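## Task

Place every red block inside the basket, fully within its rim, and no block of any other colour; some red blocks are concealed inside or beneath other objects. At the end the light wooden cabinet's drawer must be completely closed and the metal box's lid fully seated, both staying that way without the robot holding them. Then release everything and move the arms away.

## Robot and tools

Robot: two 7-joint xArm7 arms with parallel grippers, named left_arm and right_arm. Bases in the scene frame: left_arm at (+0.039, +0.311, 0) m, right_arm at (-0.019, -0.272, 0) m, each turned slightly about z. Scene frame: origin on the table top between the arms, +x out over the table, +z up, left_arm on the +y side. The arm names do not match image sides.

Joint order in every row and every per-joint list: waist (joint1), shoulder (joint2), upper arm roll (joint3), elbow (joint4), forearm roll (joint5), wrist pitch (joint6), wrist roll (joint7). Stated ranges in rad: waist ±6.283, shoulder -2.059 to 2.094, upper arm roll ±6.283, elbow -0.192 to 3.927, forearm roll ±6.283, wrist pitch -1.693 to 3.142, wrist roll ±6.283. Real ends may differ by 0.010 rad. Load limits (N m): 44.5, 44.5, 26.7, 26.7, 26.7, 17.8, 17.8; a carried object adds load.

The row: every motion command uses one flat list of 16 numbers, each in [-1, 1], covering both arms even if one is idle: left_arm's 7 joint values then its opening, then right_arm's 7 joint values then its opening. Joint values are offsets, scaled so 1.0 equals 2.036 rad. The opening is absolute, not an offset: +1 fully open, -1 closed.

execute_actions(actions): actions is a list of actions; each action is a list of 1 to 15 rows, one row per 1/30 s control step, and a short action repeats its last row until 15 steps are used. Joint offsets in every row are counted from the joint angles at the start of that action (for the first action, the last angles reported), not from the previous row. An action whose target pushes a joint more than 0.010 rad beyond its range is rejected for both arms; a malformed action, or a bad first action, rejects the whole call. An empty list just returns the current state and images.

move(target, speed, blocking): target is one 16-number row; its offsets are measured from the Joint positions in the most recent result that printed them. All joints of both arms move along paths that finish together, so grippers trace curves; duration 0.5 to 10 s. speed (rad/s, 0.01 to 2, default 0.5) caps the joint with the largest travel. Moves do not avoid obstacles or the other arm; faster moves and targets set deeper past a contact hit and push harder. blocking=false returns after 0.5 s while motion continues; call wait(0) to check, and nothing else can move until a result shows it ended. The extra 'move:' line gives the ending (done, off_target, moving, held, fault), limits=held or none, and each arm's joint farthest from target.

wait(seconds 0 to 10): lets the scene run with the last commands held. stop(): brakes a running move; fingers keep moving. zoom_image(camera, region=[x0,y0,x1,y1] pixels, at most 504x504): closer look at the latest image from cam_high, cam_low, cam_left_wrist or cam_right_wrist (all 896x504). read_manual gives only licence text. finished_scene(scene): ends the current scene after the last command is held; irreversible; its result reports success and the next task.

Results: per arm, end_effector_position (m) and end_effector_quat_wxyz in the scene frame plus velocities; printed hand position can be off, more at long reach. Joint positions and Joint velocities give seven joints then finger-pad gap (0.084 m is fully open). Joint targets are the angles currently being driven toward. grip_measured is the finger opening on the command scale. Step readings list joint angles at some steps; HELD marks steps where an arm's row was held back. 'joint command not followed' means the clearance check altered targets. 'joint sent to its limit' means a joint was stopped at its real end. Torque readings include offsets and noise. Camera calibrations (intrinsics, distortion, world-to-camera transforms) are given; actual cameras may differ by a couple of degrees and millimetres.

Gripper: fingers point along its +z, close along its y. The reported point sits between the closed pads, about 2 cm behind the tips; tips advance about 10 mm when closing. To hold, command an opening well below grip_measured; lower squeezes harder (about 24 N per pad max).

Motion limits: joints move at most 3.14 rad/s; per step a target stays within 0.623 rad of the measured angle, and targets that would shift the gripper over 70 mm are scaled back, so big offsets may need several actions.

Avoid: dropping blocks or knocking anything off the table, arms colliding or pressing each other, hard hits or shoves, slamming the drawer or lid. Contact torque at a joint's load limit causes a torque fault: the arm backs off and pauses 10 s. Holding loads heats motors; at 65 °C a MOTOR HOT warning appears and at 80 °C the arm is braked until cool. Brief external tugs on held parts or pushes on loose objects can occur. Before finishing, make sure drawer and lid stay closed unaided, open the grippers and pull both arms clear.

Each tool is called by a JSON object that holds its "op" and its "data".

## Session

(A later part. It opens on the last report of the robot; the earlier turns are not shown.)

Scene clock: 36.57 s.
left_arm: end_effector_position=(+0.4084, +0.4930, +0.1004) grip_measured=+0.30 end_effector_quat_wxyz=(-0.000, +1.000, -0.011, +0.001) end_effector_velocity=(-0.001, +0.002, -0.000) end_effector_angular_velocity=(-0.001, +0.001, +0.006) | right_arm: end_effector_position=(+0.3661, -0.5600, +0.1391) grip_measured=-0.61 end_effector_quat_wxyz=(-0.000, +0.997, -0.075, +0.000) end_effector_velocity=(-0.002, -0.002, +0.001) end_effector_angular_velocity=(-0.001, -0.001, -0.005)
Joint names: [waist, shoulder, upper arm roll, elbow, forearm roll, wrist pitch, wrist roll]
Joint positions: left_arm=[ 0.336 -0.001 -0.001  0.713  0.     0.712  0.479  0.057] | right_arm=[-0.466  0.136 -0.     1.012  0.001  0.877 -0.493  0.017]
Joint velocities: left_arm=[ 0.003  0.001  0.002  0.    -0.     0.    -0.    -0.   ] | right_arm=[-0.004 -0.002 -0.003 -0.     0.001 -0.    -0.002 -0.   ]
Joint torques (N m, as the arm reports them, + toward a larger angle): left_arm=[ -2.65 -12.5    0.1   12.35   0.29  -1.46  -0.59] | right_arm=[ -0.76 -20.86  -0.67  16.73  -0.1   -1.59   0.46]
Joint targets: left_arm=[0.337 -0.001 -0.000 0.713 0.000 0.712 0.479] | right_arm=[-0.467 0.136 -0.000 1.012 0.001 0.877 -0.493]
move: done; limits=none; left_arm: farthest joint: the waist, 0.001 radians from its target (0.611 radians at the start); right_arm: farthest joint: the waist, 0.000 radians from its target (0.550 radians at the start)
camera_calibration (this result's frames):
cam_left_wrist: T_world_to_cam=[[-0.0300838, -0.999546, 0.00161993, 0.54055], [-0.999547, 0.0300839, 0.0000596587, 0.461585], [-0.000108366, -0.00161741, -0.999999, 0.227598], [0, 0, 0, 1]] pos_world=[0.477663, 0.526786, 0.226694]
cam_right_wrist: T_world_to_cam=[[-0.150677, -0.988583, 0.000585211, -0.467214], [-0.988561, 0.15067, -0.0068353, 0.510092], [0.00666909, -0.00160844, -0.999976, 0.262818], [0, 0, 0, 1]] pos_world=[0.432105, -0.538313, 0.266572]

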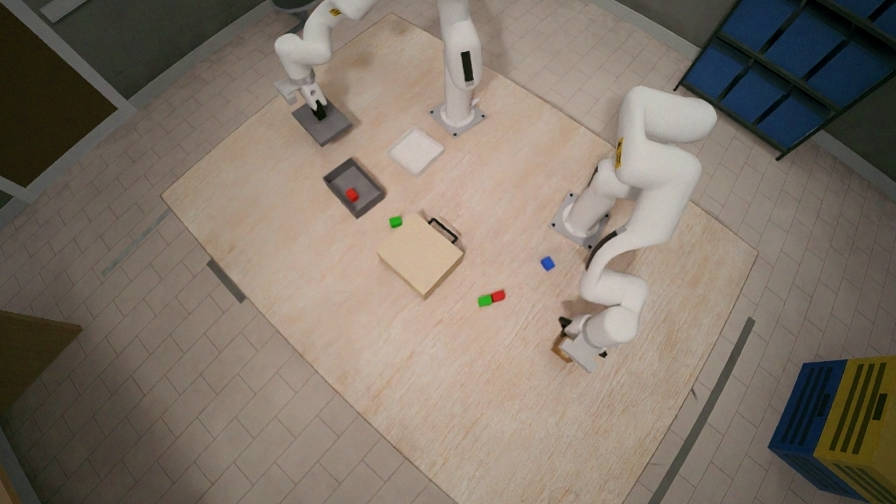

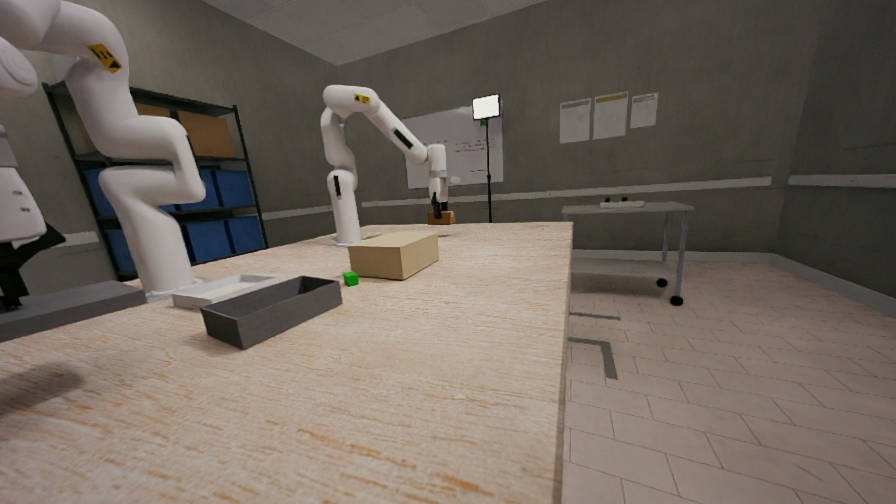

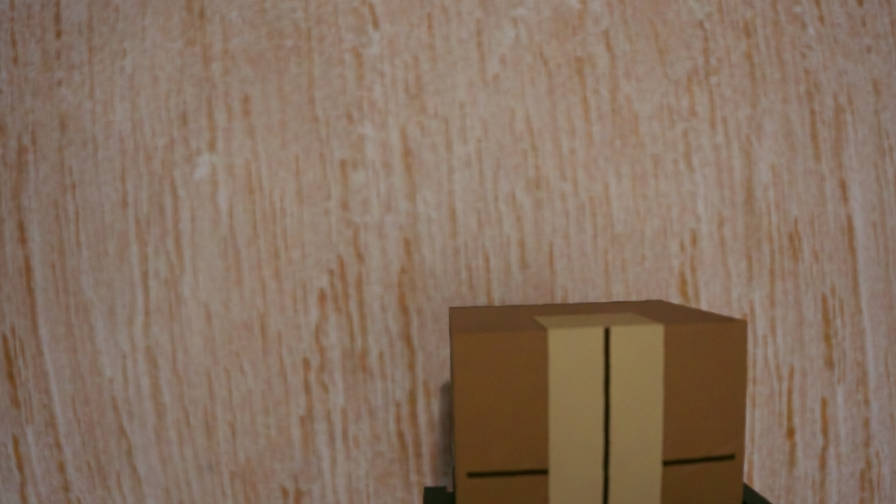

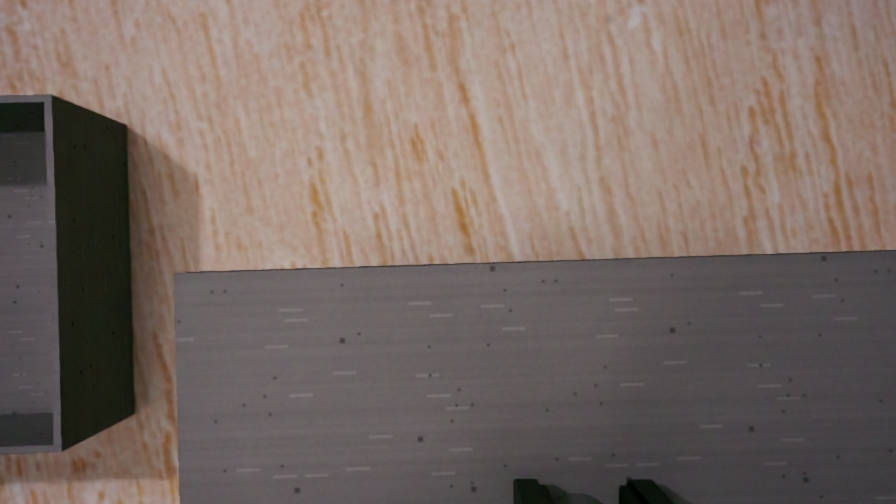

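{"op": "move", "data": {"target": [0,0.067,0,-0.0165,0,-0.083,0,-0.1,0,0.09,0,-0.0314,0,-0.1218,0,-0.9], "speed": 0.12}}

Scene clock: 41.77 s.
left_arm: end_effector_position=(+0.4082, +0.4929, +0.0458) grip_measured=+0.30 end_effector_quat_wxyz=(-0.000, +1.000, -0.011, +0.000) end_effector_velocity=(-0.001, -0.000, -0.001) end_effector_angular_velocity=(-0.001, +0.002, +0.001) | right_arm: end_effector_position=(+0.3676, -0.5612, +0.0463) grip_measured=-0.61 end_effector_quat_wxyz=(+0.000, +0.997, -0.075, +0.001) end_effector_velocity=(-0.001, +0.000, -0.002) end_effector_angular_velocity=(+0.001, +0.003, +0.000)
Joint names: [waist, shoulder, upper arm roll, elbow, forearm roll, wrist pitch, wrist roll]
Joint positions: left_arm=[ 0.336  0.135 -0.001  0.679  0.     0.543  0.479  0.057] | right_arm=[-0.466  0.319 -0.     0.949  0.001  0.629 -0.493  0.017]
Joint velocities: left_arm=[ 0.     0.002  0.    -0.001 -0.    -0.    -0.     0.   ] | right_arm=[ 0.     0.004 -0.001 -0.001 -0.    -0.002 -0.001 -0.   ]
Joint torques (N m, as the arm reports them, + toward a larger angle): left_arm=[ -2.66 -13.88   0.12  10.95   0.25  -1.43  -0.63] | right_arm=[ -0.68 -22.22  -0.84  14.63  -0.11  -1.6    0.36]
Joint targets: left_arm=[0.336 0.136 -0.001 0.679 0.000 0.543 0.479] | right_arm=[-0.466 0.319 -0.000 0.948 0.001 0.629 -0.493]
move: done; limits=none; left_arm: farthest joint: the waist, 0.000 radians from its target (0.001 radians at the start); right_arm: farthest joint: the shoulder, 0.001 radians from its target (0.183 radians at the start)
camera_calibration (this result's frames):
cam_left_wrist: T_world_to_cam=[[-0.0301039, -0.999545, 0.00208047, 0.540543], [-0.999546, 0.0301055, 0.000710638, 0.461446], [-0.000772948, -0.00205814, -0.999998, 0.173476], [0, 0, 0, 1]] pos_world=[0.477643, 0.526762, 0.172023]
cam_right_wrist: T_world_to_cam=[[-0.150852, -0.988555, 0.00136296, -0.468059], [-0.988528, 0.150837, -0.00784216, 0.511199], [0.00754682, -0.00253033, -0.999968, 0.169161], [0, 0, 0, 1]] pos_world=[0.43345, -0.539382, 0.173802]

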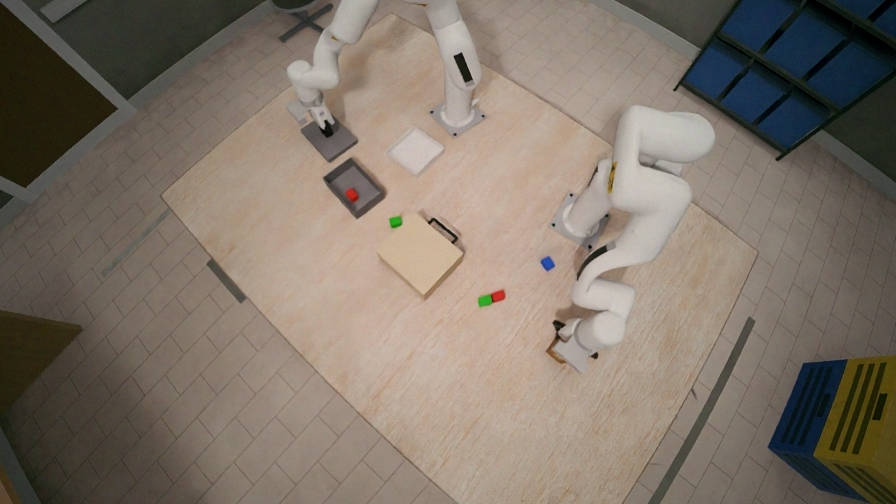

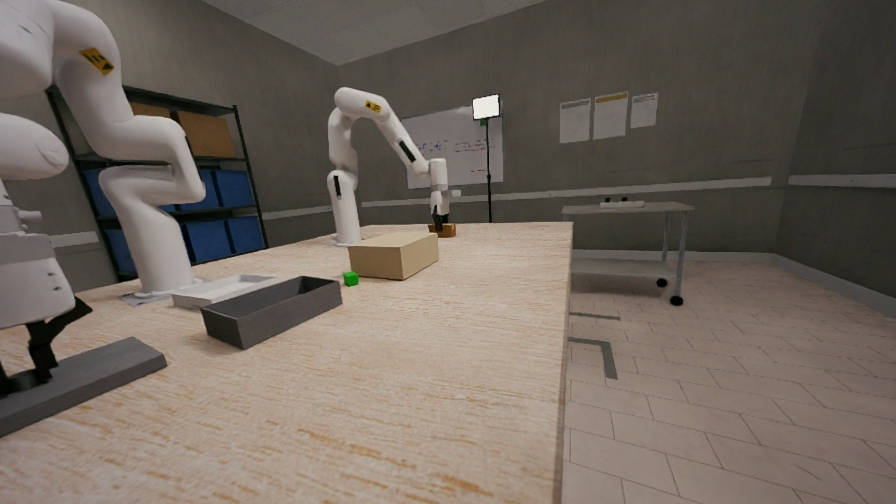

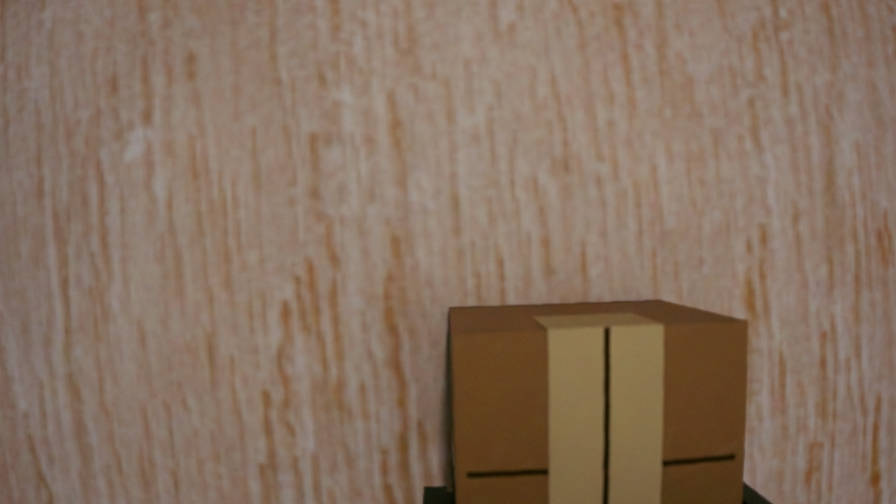

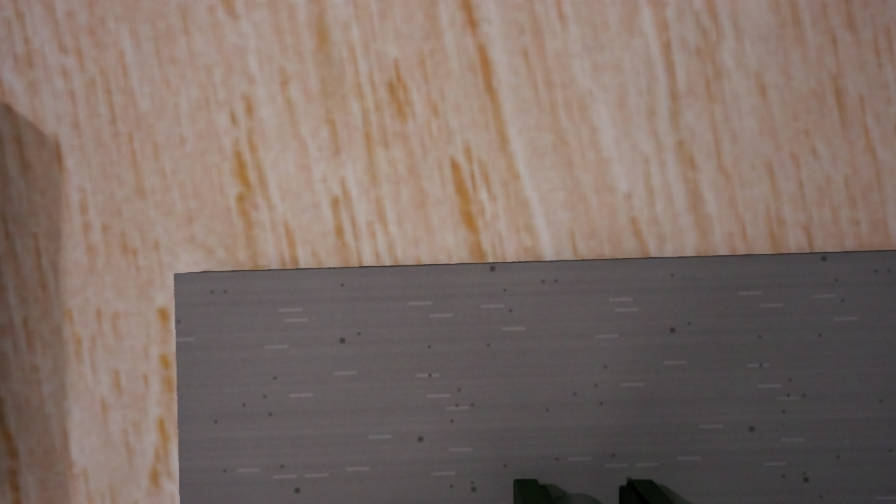

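{"op": "move", "data": {"target": [0,0,0,0,0,0,0,1,0,0.003,0,0,0,-0.003,0,-0.9], "speed": 0.02}}

Scene clock: 44.70 s.
left_arm: end_effector_position=(+0.4082, +0.4929, +0.0458) grip_measured=+1.00 end_effector_quat_wxyz=(-0.000, +1.000, -0.011, +0.000) end_effector_velocity=(+0.000, -0.000, -0.000) end_effector_angular_velocity=(-0.001, -0.000, +0.001) | right_arm: end_effector_position=(+0.3684, -0.5618, +0.0449) grip_measured=-0.61 end_effector_quat_wxyz=(+0.001, +0.997, -0.075, +0.002) end_effector_velocity=(+0.000, -0.000, -0.000) end_effector_angular_velocity=(-0.001, -0.001, -0.000)
Joint names: [waist, shoulder, upper arm roll, elbow, forearm roll, wrist pitch, wrist roll]
Joint positions: left_arm=[ 0.336  0.135 -0.001  0.679  0.     0.543  0.479  0.084] | right_arm=[-0.466  0.323 -0.     0.95   0.001  0.623 -0.493  0.017]
Joint velocities: left_arm=[ 0.     0.001 -0.001  0.    -0.001 -0.001 -0.     0.   ] | right_arm=[ 0.     0.001 -0.001  0.     0.    -0.001  0.     0.   ]
Joint torques (N m, as the arm reports them, + toward a larger angle): left_arm=[ -2.67 -13.9    0.02  10.95   0.23  -1.47  -0.58] | right_arm=[ -1.   -18.42  -0.69  12.25  -0.22  -1.61   0.37]
Joint targets: left_arm=[0.336 0.135 -0.001 0.679 0.000 0.543 0.479] | right_arm=[-0.466 0.325 -0.000 0.949 0.001 0.623 -0.493]
move: done; limits=none; left_arm: farthest joint: the waist, 0.000 radians from its target (0.000 radians at the start); right_arm: farthest joint: the shoulder, 0.002 radians from its target (0.006 radians at the start)
camera_calibration (this result's frames):
cam_left_wrist: T_world_to_cam=[[-0.030104, -0.999545, 0.00208176, 0.540542], [-0.999546, 0.0301056, 0.000713218, 0.461445], [-0.000775566, -0.00205934, -0.999998, 0.173476], [0, 0, 0, 1]] pos_world=[0.477643, 0.526761, 0.172021]
cam_right_wrist: T_world_to_cam=[[-0.150854, -0.988553, 0.00255232, -0.468586], [-0.98851, 0.150821, -0.0100632, 0.512172], [0.00956303, -0.00404106, -0.999946, 0.166172], [0, 0, 0, 1]] pos_world=[0.43401, -0.539796, 0.172513]

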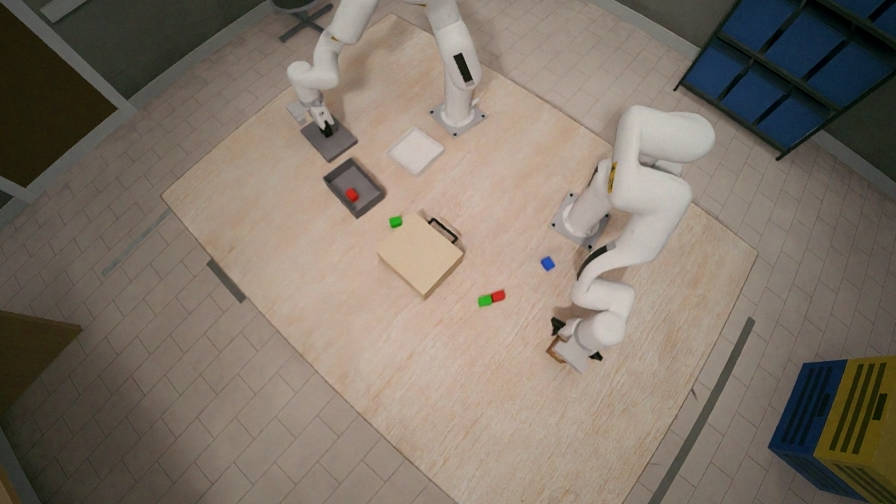

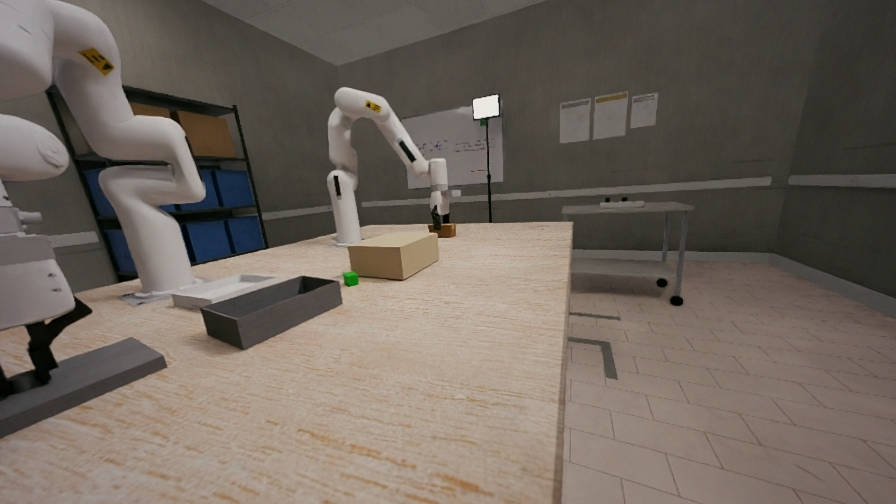

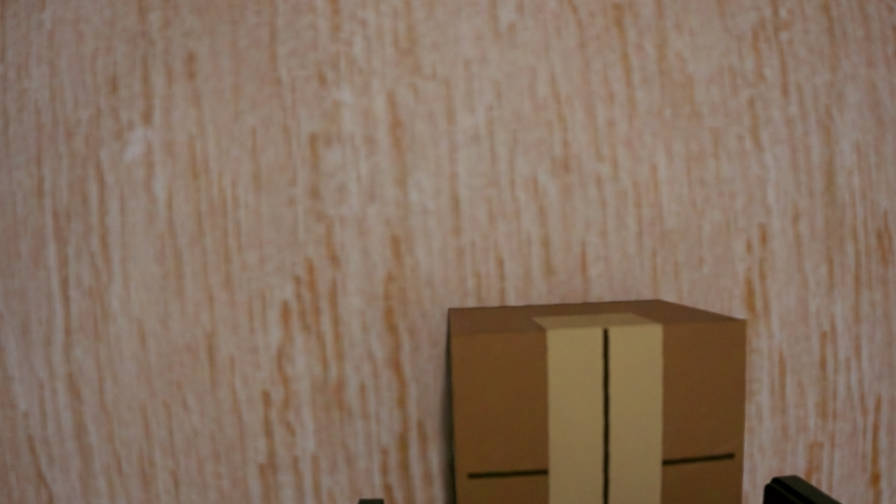

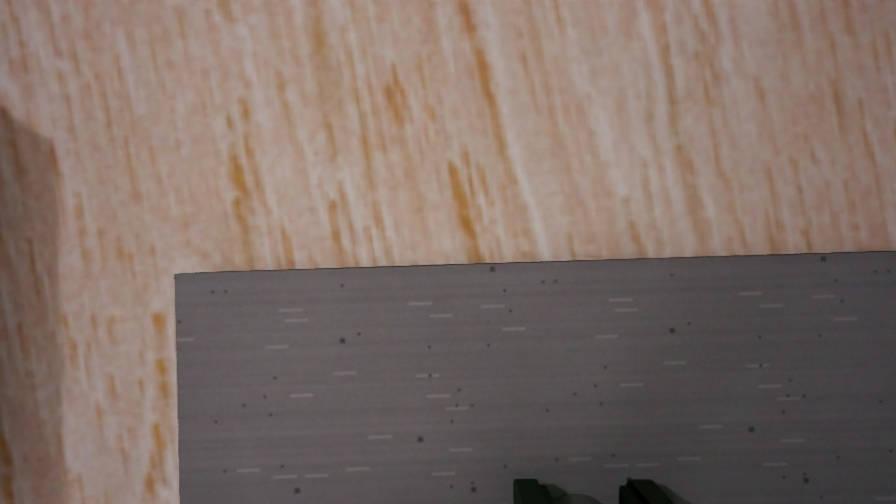

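{"op": "move", "data": {"target": [0,0,0,0,0,0,0,1,0,0,0,0,0,0,0,0.3]}}

{"op": "move", "data": {"target": [0,-0.1267,0,0,0,0.1267,0,1,0,-0.092,0,0.0305,0,0.1245,0,0.3]}}

{"op": "move", "data": {"target": [-0.2863,0,0,0,0,0,0.0133,0.3,0.28,0,0,0,0,0,0.28,0.3], "speed": 0.7}}

Scene clock: 49.30 s.
left_arm: end_effector_position=(+0.4082, +0.4929, +0.0458) grip_measured=+1.00 end_effector_quat_wxyz=(-0.000, +1.000, -0.011, +0.000) end_effector_velocity=(+0.000, +0.001, +0.001) end_effector_angular_velocity=(+0.000, -0.002, +0.002) | right_arm: end_effector_position=(+0.3682, -0.5617, +0.0447) grip_measured=+0.29 end_effector_quat_wxyz=(+0.001, +0.997, -0.075, +0.001) end_effector_velocity=(+0.000, -0.001, +0.001) end_effector_angular_velocity=(-0.002, -0.003, -0.001)
Joint names: [waist, shoulder, upper arm roll, elbow, forearm roll, wrist pitch, wrist roll]
Joint positions: left_arm=[ 0.336  0.135 -0.001  0.679  0.     0.543  0.479  0.084] | right_arm=[-0.466  0.324 -0.     0.949  0.001  0.623 -0.493  0.056]
Joint velocities: left_arm=[ 0.    -0.002  0.001 -0.    -0.001  0.     0.     0.   ] | right_arm=[ 0.    -0.003 -0.    -0.     0.    -0.001  0.    -0.   ]
Joint torques (N m, as the arm reports them, + toward a larger angle): left_arm=[ -2.75 -13.68   0.16  10.95   0.39  -1.48  -0.55] | right_arm=[ -0.71 -21.54  -0.7   13.87  -0.14  -1.52   0.4 ]
Joint targets: left_arm=[0.336 0.135 -0.001 0.679 0.000 0.543 0.479] | right_arm=[-0.466 0.323 -0.000 0.950 0.001 0.623 -0.493]
move: done; limits=none; left_arm: farthest joint: the waist, 0.000 radians from its target (0.000 radians at the start); right_arm: farthest joint: the shoulder, 0.001 radians from its target (0.002 radians at the start)
camera_calibration (this result's frames):
cam_left_wrist: T_world_to_cam=[[-0.0301041, -0.999545, 0.00208162, 0.540542], [-0.999546, 0.0301057, 0.000713129, 0.461445], [-0.000775473, -0.0020592, -0.999998, 0.173476], [0, 0, 0, 1]] pos_world=[0.477643, 0.526761, 0.172021]
cam_right_wrist: T_world_to_cam=[[-0.150892, -0.988547, 0.00232697, -0.468503], [-0.988508, 0.150864, -0.00962172, 0.512023], [0.00916047, -0.00375207, -0.999951, 0.166295], [0, 0, 0, 1]] pos_world=[0.433922, -0.539759, 0.172303]

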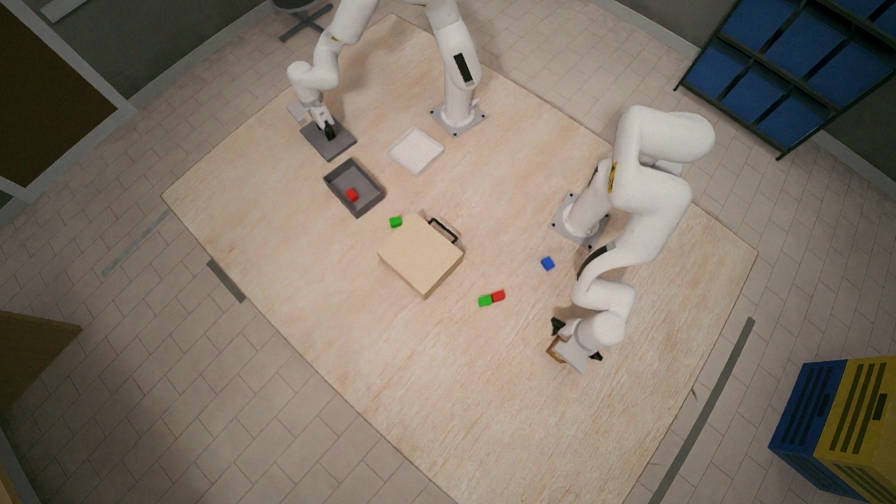

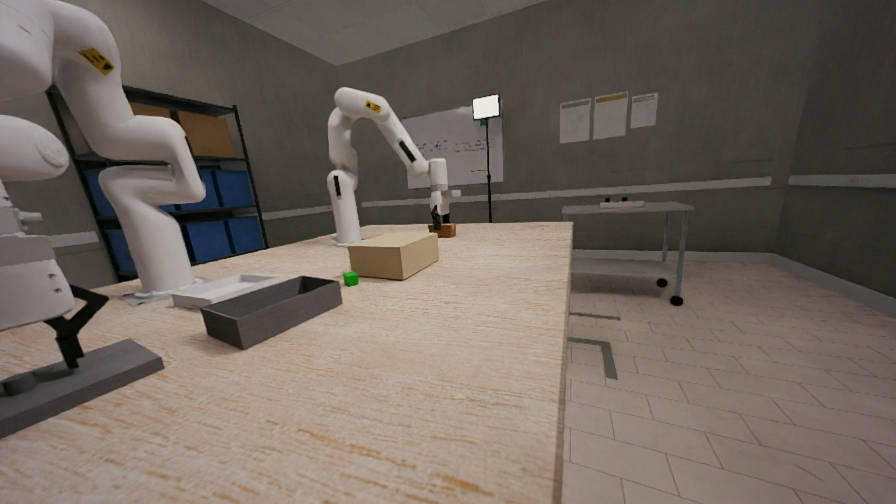

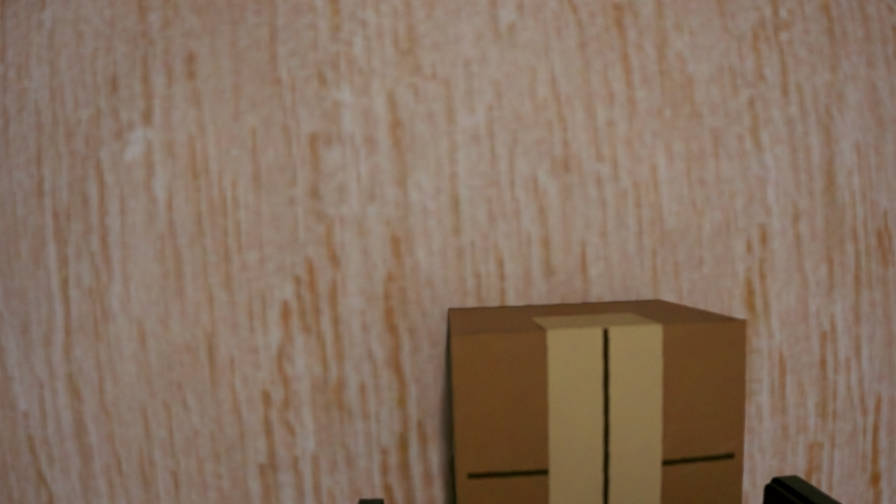

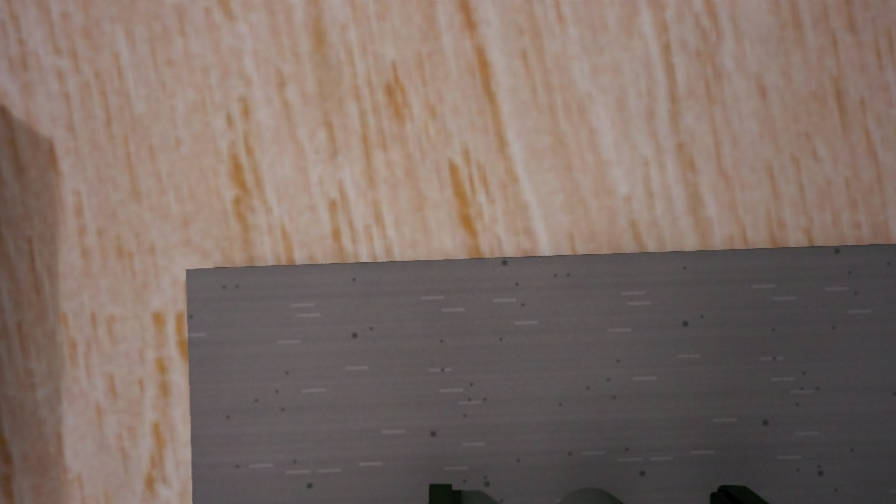

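Scene clock: 50.40 s.
left_arm: end_effector_position=(+0.3913, +0.4846, +0.1299) grip_measured=+1.00 end_effector_quat_wxyz=(-0.000, +1.000, -0.011, +0.000) end_effector_velocity=(+0.001, -0.000, +0.002) end_effector_angular_velocity=(+0.001, -0.003, -0.001) | right_arm: end_effector_position=(+0.3658, -0.5598, +0.1383) grip_measured=+0.29 end_effector_quat_wxyz=(-0.001, +0.997, -0.075, -0.000) end_effector_velocity=(+0.002, -0.000, +0.003) end_effector_angular_velocity=(-0.003, -0.005, +0.003)
Joint names: [waist, shoulder, upper arm roll, elbow, forearm roll, wrist pitch, wrist roll]
Joint positions: left_arm=[ 0.336 -0.122 -0.001  0.679  0.     0.801  0.479  0.084] | right_arm=[-0.466  0.137 -0.     1.011  0.001  0.876 -0.493  0.056]
Joint velocities: left_arm=[-0.001 -0.004  0.     0.001 -0.001  0.002  0.    -0.   ] | right_arm=[ 0.    -0.004  0.001  0.003  0.     0.001 -0.002  0.   ]
Joint torques (N m, as the arm reports them, + toward a larger angle): left_arm=[ -2.67 -11.24   0.24  12.77   0.38  -1.46  -0.68] | right_arm=[ -0.84 -19.64  -0.67  15.69  -0.15  -1.53   0.39]
Joint targets: left_arm=[0.336 -0.122 -0.001 0.679 0.000 0.801 0.479] | right_arm=[-0.466 0.136 -0.000 1.012 0.001 0.876 -0.493]
move: done; limits=none; left_arm: farthest joint: the shoulder, 0.001 radians from its target (0.258 radians at the start); right_arm: farthest joint: the waist, 0.000 radians from its target (0.000 radians at the start)
camera_calibration (this result's frames):
cam_left_wrist: T_world_to_cam=[[-0.0300537, -0.999546, 0.00221399, 0.531514], [-0.999547, 0.0300567, 0.00134615, 0.444618], [-0.00141209, -0.00217253, -0.999997, 0.257912], [0, 0, 0, 1]] pos_world=[0.460755, 0.518469, 0.256136]
cam_right_wrist: T_world_to_cam=[[-0.15072, -0.988576, -0.0000981089, -0.466929], [-0.988561, 0.150718, -0.00555539, 0.509575], [0.00550672, -0.000740322, -0.999985, 0.262918], [0, 0, 0, 1]] pos_world=[0.431922, -0.538202, 0.265699]

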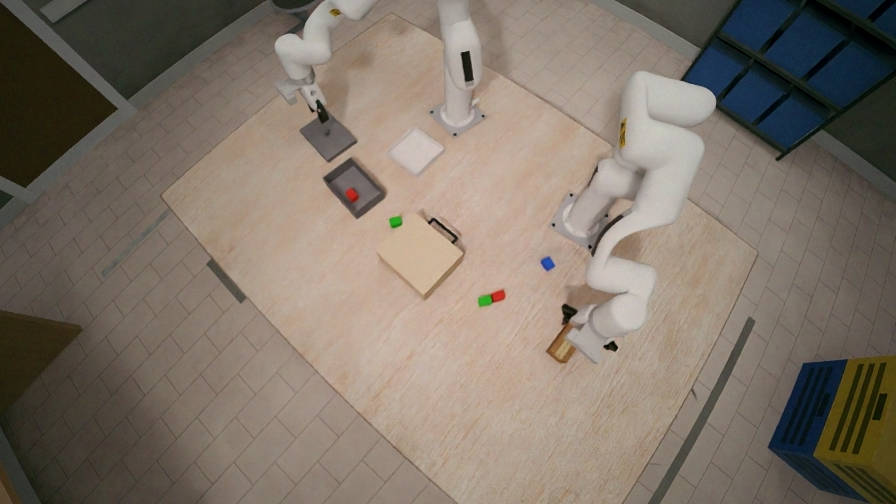

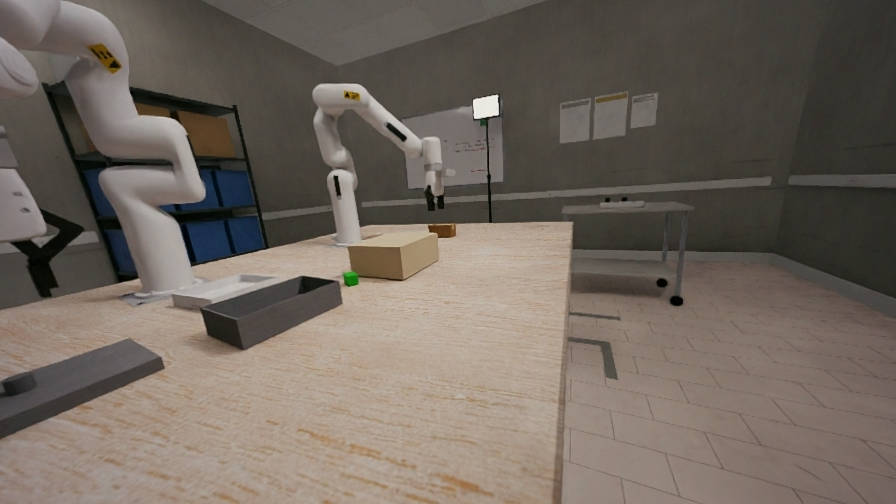

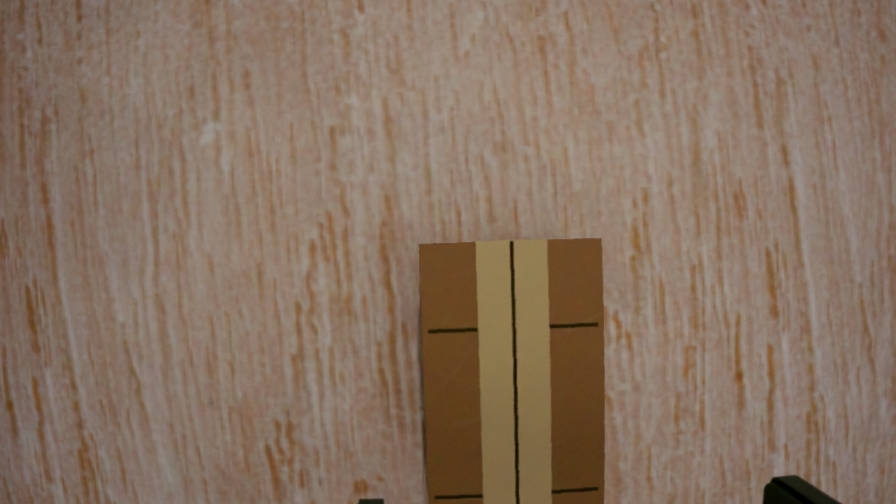

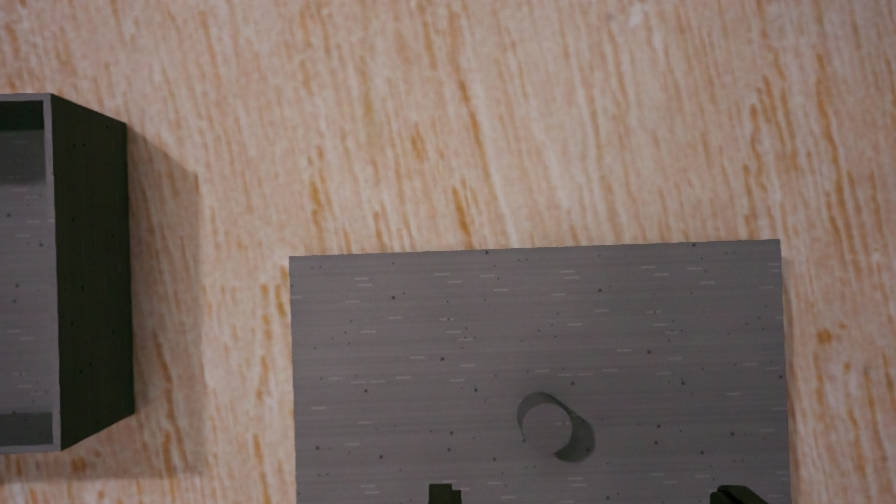

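Scene clock: 51.93 s.
left_arm: end_effector_position=(+0.4287, +0.2625, +0.1299) grip_measured=+0.29 end_effector_quat_wxyz=(-0.000, +0.951, -0.310, +0.000) end_effector_velocity=(-0.000, -0.003, -0.000) end_effector_angular_velocity=(+0.000, -0.000, -0.006) | right_arm: end_effector_position=(+0.4602, -0.3073, +0.1383) grip_measured=+0.29 end_effector_quat_wxyz=(-0.000, +0.997, -0.075, -0.001) end_effector_velocity=(-0.000, +0.003, -0.000) end_effector_angular_velocity=(+0.000, +0.001, +0.005)
Joint names: [waist, shoulder, upper arm roll, elbow, forearm roll, wrist pitch, wrist roll]
Joint positions: left_arm=[-0.246 -0.122 -0.     0.679  0.     0.801  0.506  0.056] | right_arm=[ 0.103  0.137 -0.001  1.011  0.001  0.876  0.077  0.056]
Joint velocities: left_arm=[-0.004  0.    -0.003 -0.    -0.    -0.    -0.    -0.   ] | right_arm=[ 0.003 -0.     0.003 -0.001 -0.     0.     0.     0.   ]
Joint torques (N m, as the arm reports them, + toward a larger angle): left_arm=[ -2.53 -11.13   0.13  12.71   0.26  -1.44  -0.65] | right_arm=[ -0.88 -19.59  -0.43  15.74  -0.05  -1.48   0.42]
Joint targets: left_arm=[-0.247 -0.122 -0.001 0.679 0.000 0.801 0.506] | right_arm=[0.104 0.137 -0.000 1.011 0.001 0.876 0.077]
move: done; limits=none; left_arm: farthest joint: the waist, 0.001 radians from its target (0.583 radians at the start); right_arm: farthest joint: the waist, 0.001 radians from its target (0.570 radians at the start)
camera_calibration (this result's frames):
cam_left_wrist: T_world_to_cam=[[-0.596548, -0.802575, 0.00224396, 0.501804], [-0.802574, 0.596551, 0.00135208, 0.255498], [-0.00242379, -0.000994365, -0.999997, 0.257603], [0, 0, 0, 1]] pos_world=[0.505031, 0.250573, 0.25613]
cam_right_wrist: T_world_to_cam=[[-0.151395, -0.988473, 0.000756563, -0.202909], [-0.988462, 0.151389, -0.00495989, 0.564988], [0.00478818, -0.00149873, -0.999987, 0.262683], [0, 0, 0, 1]] pos_world=[0.526492, -0.285709, 0.265636]

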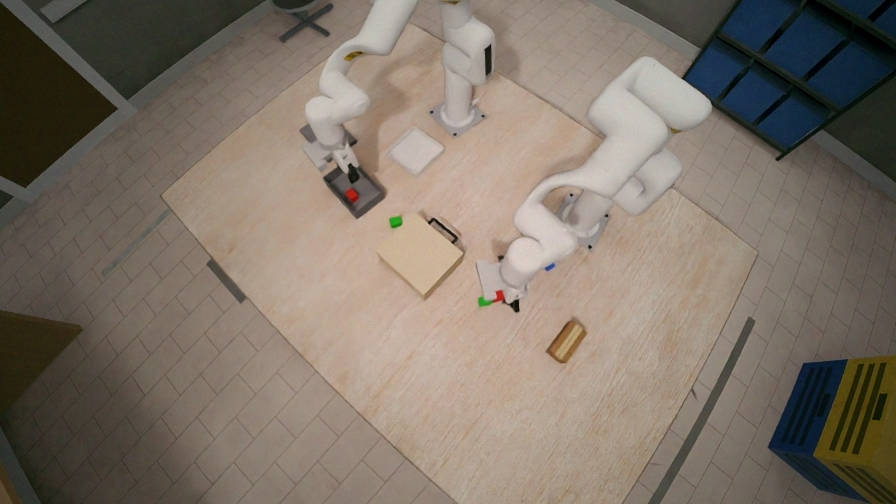

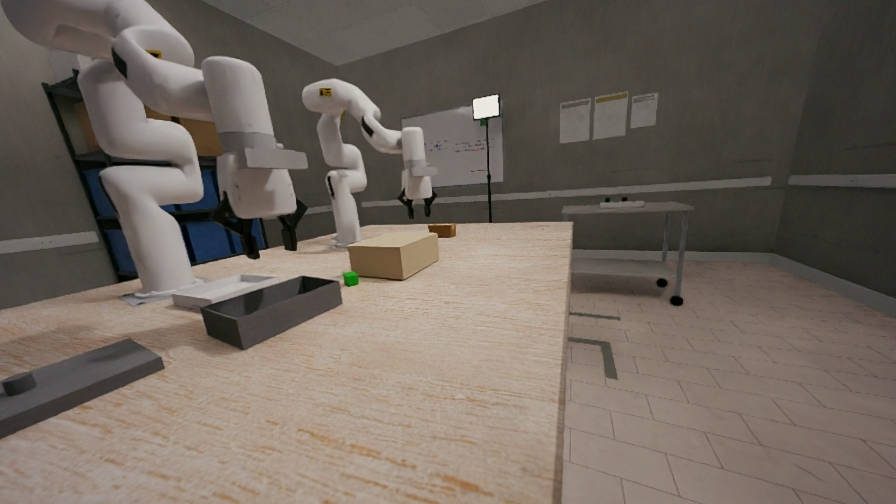

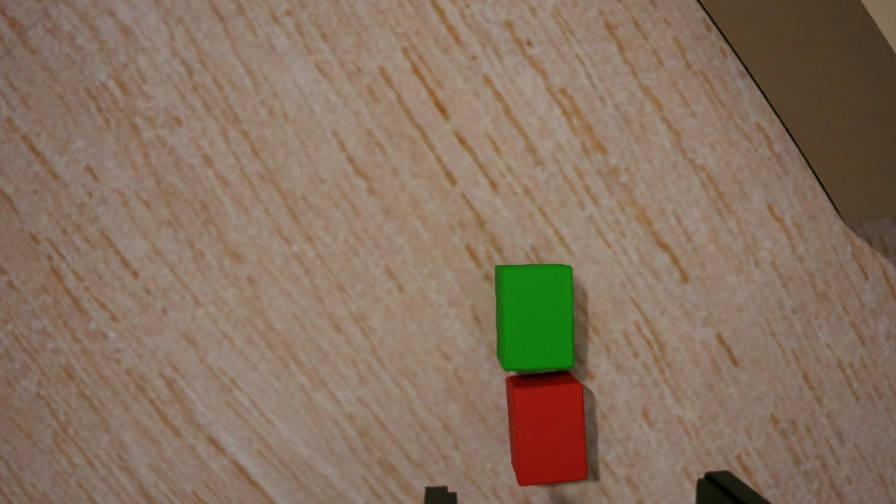

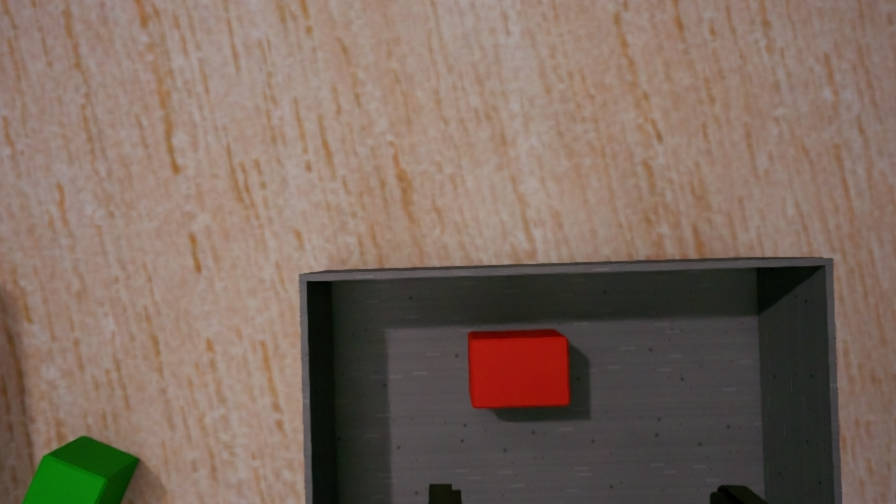

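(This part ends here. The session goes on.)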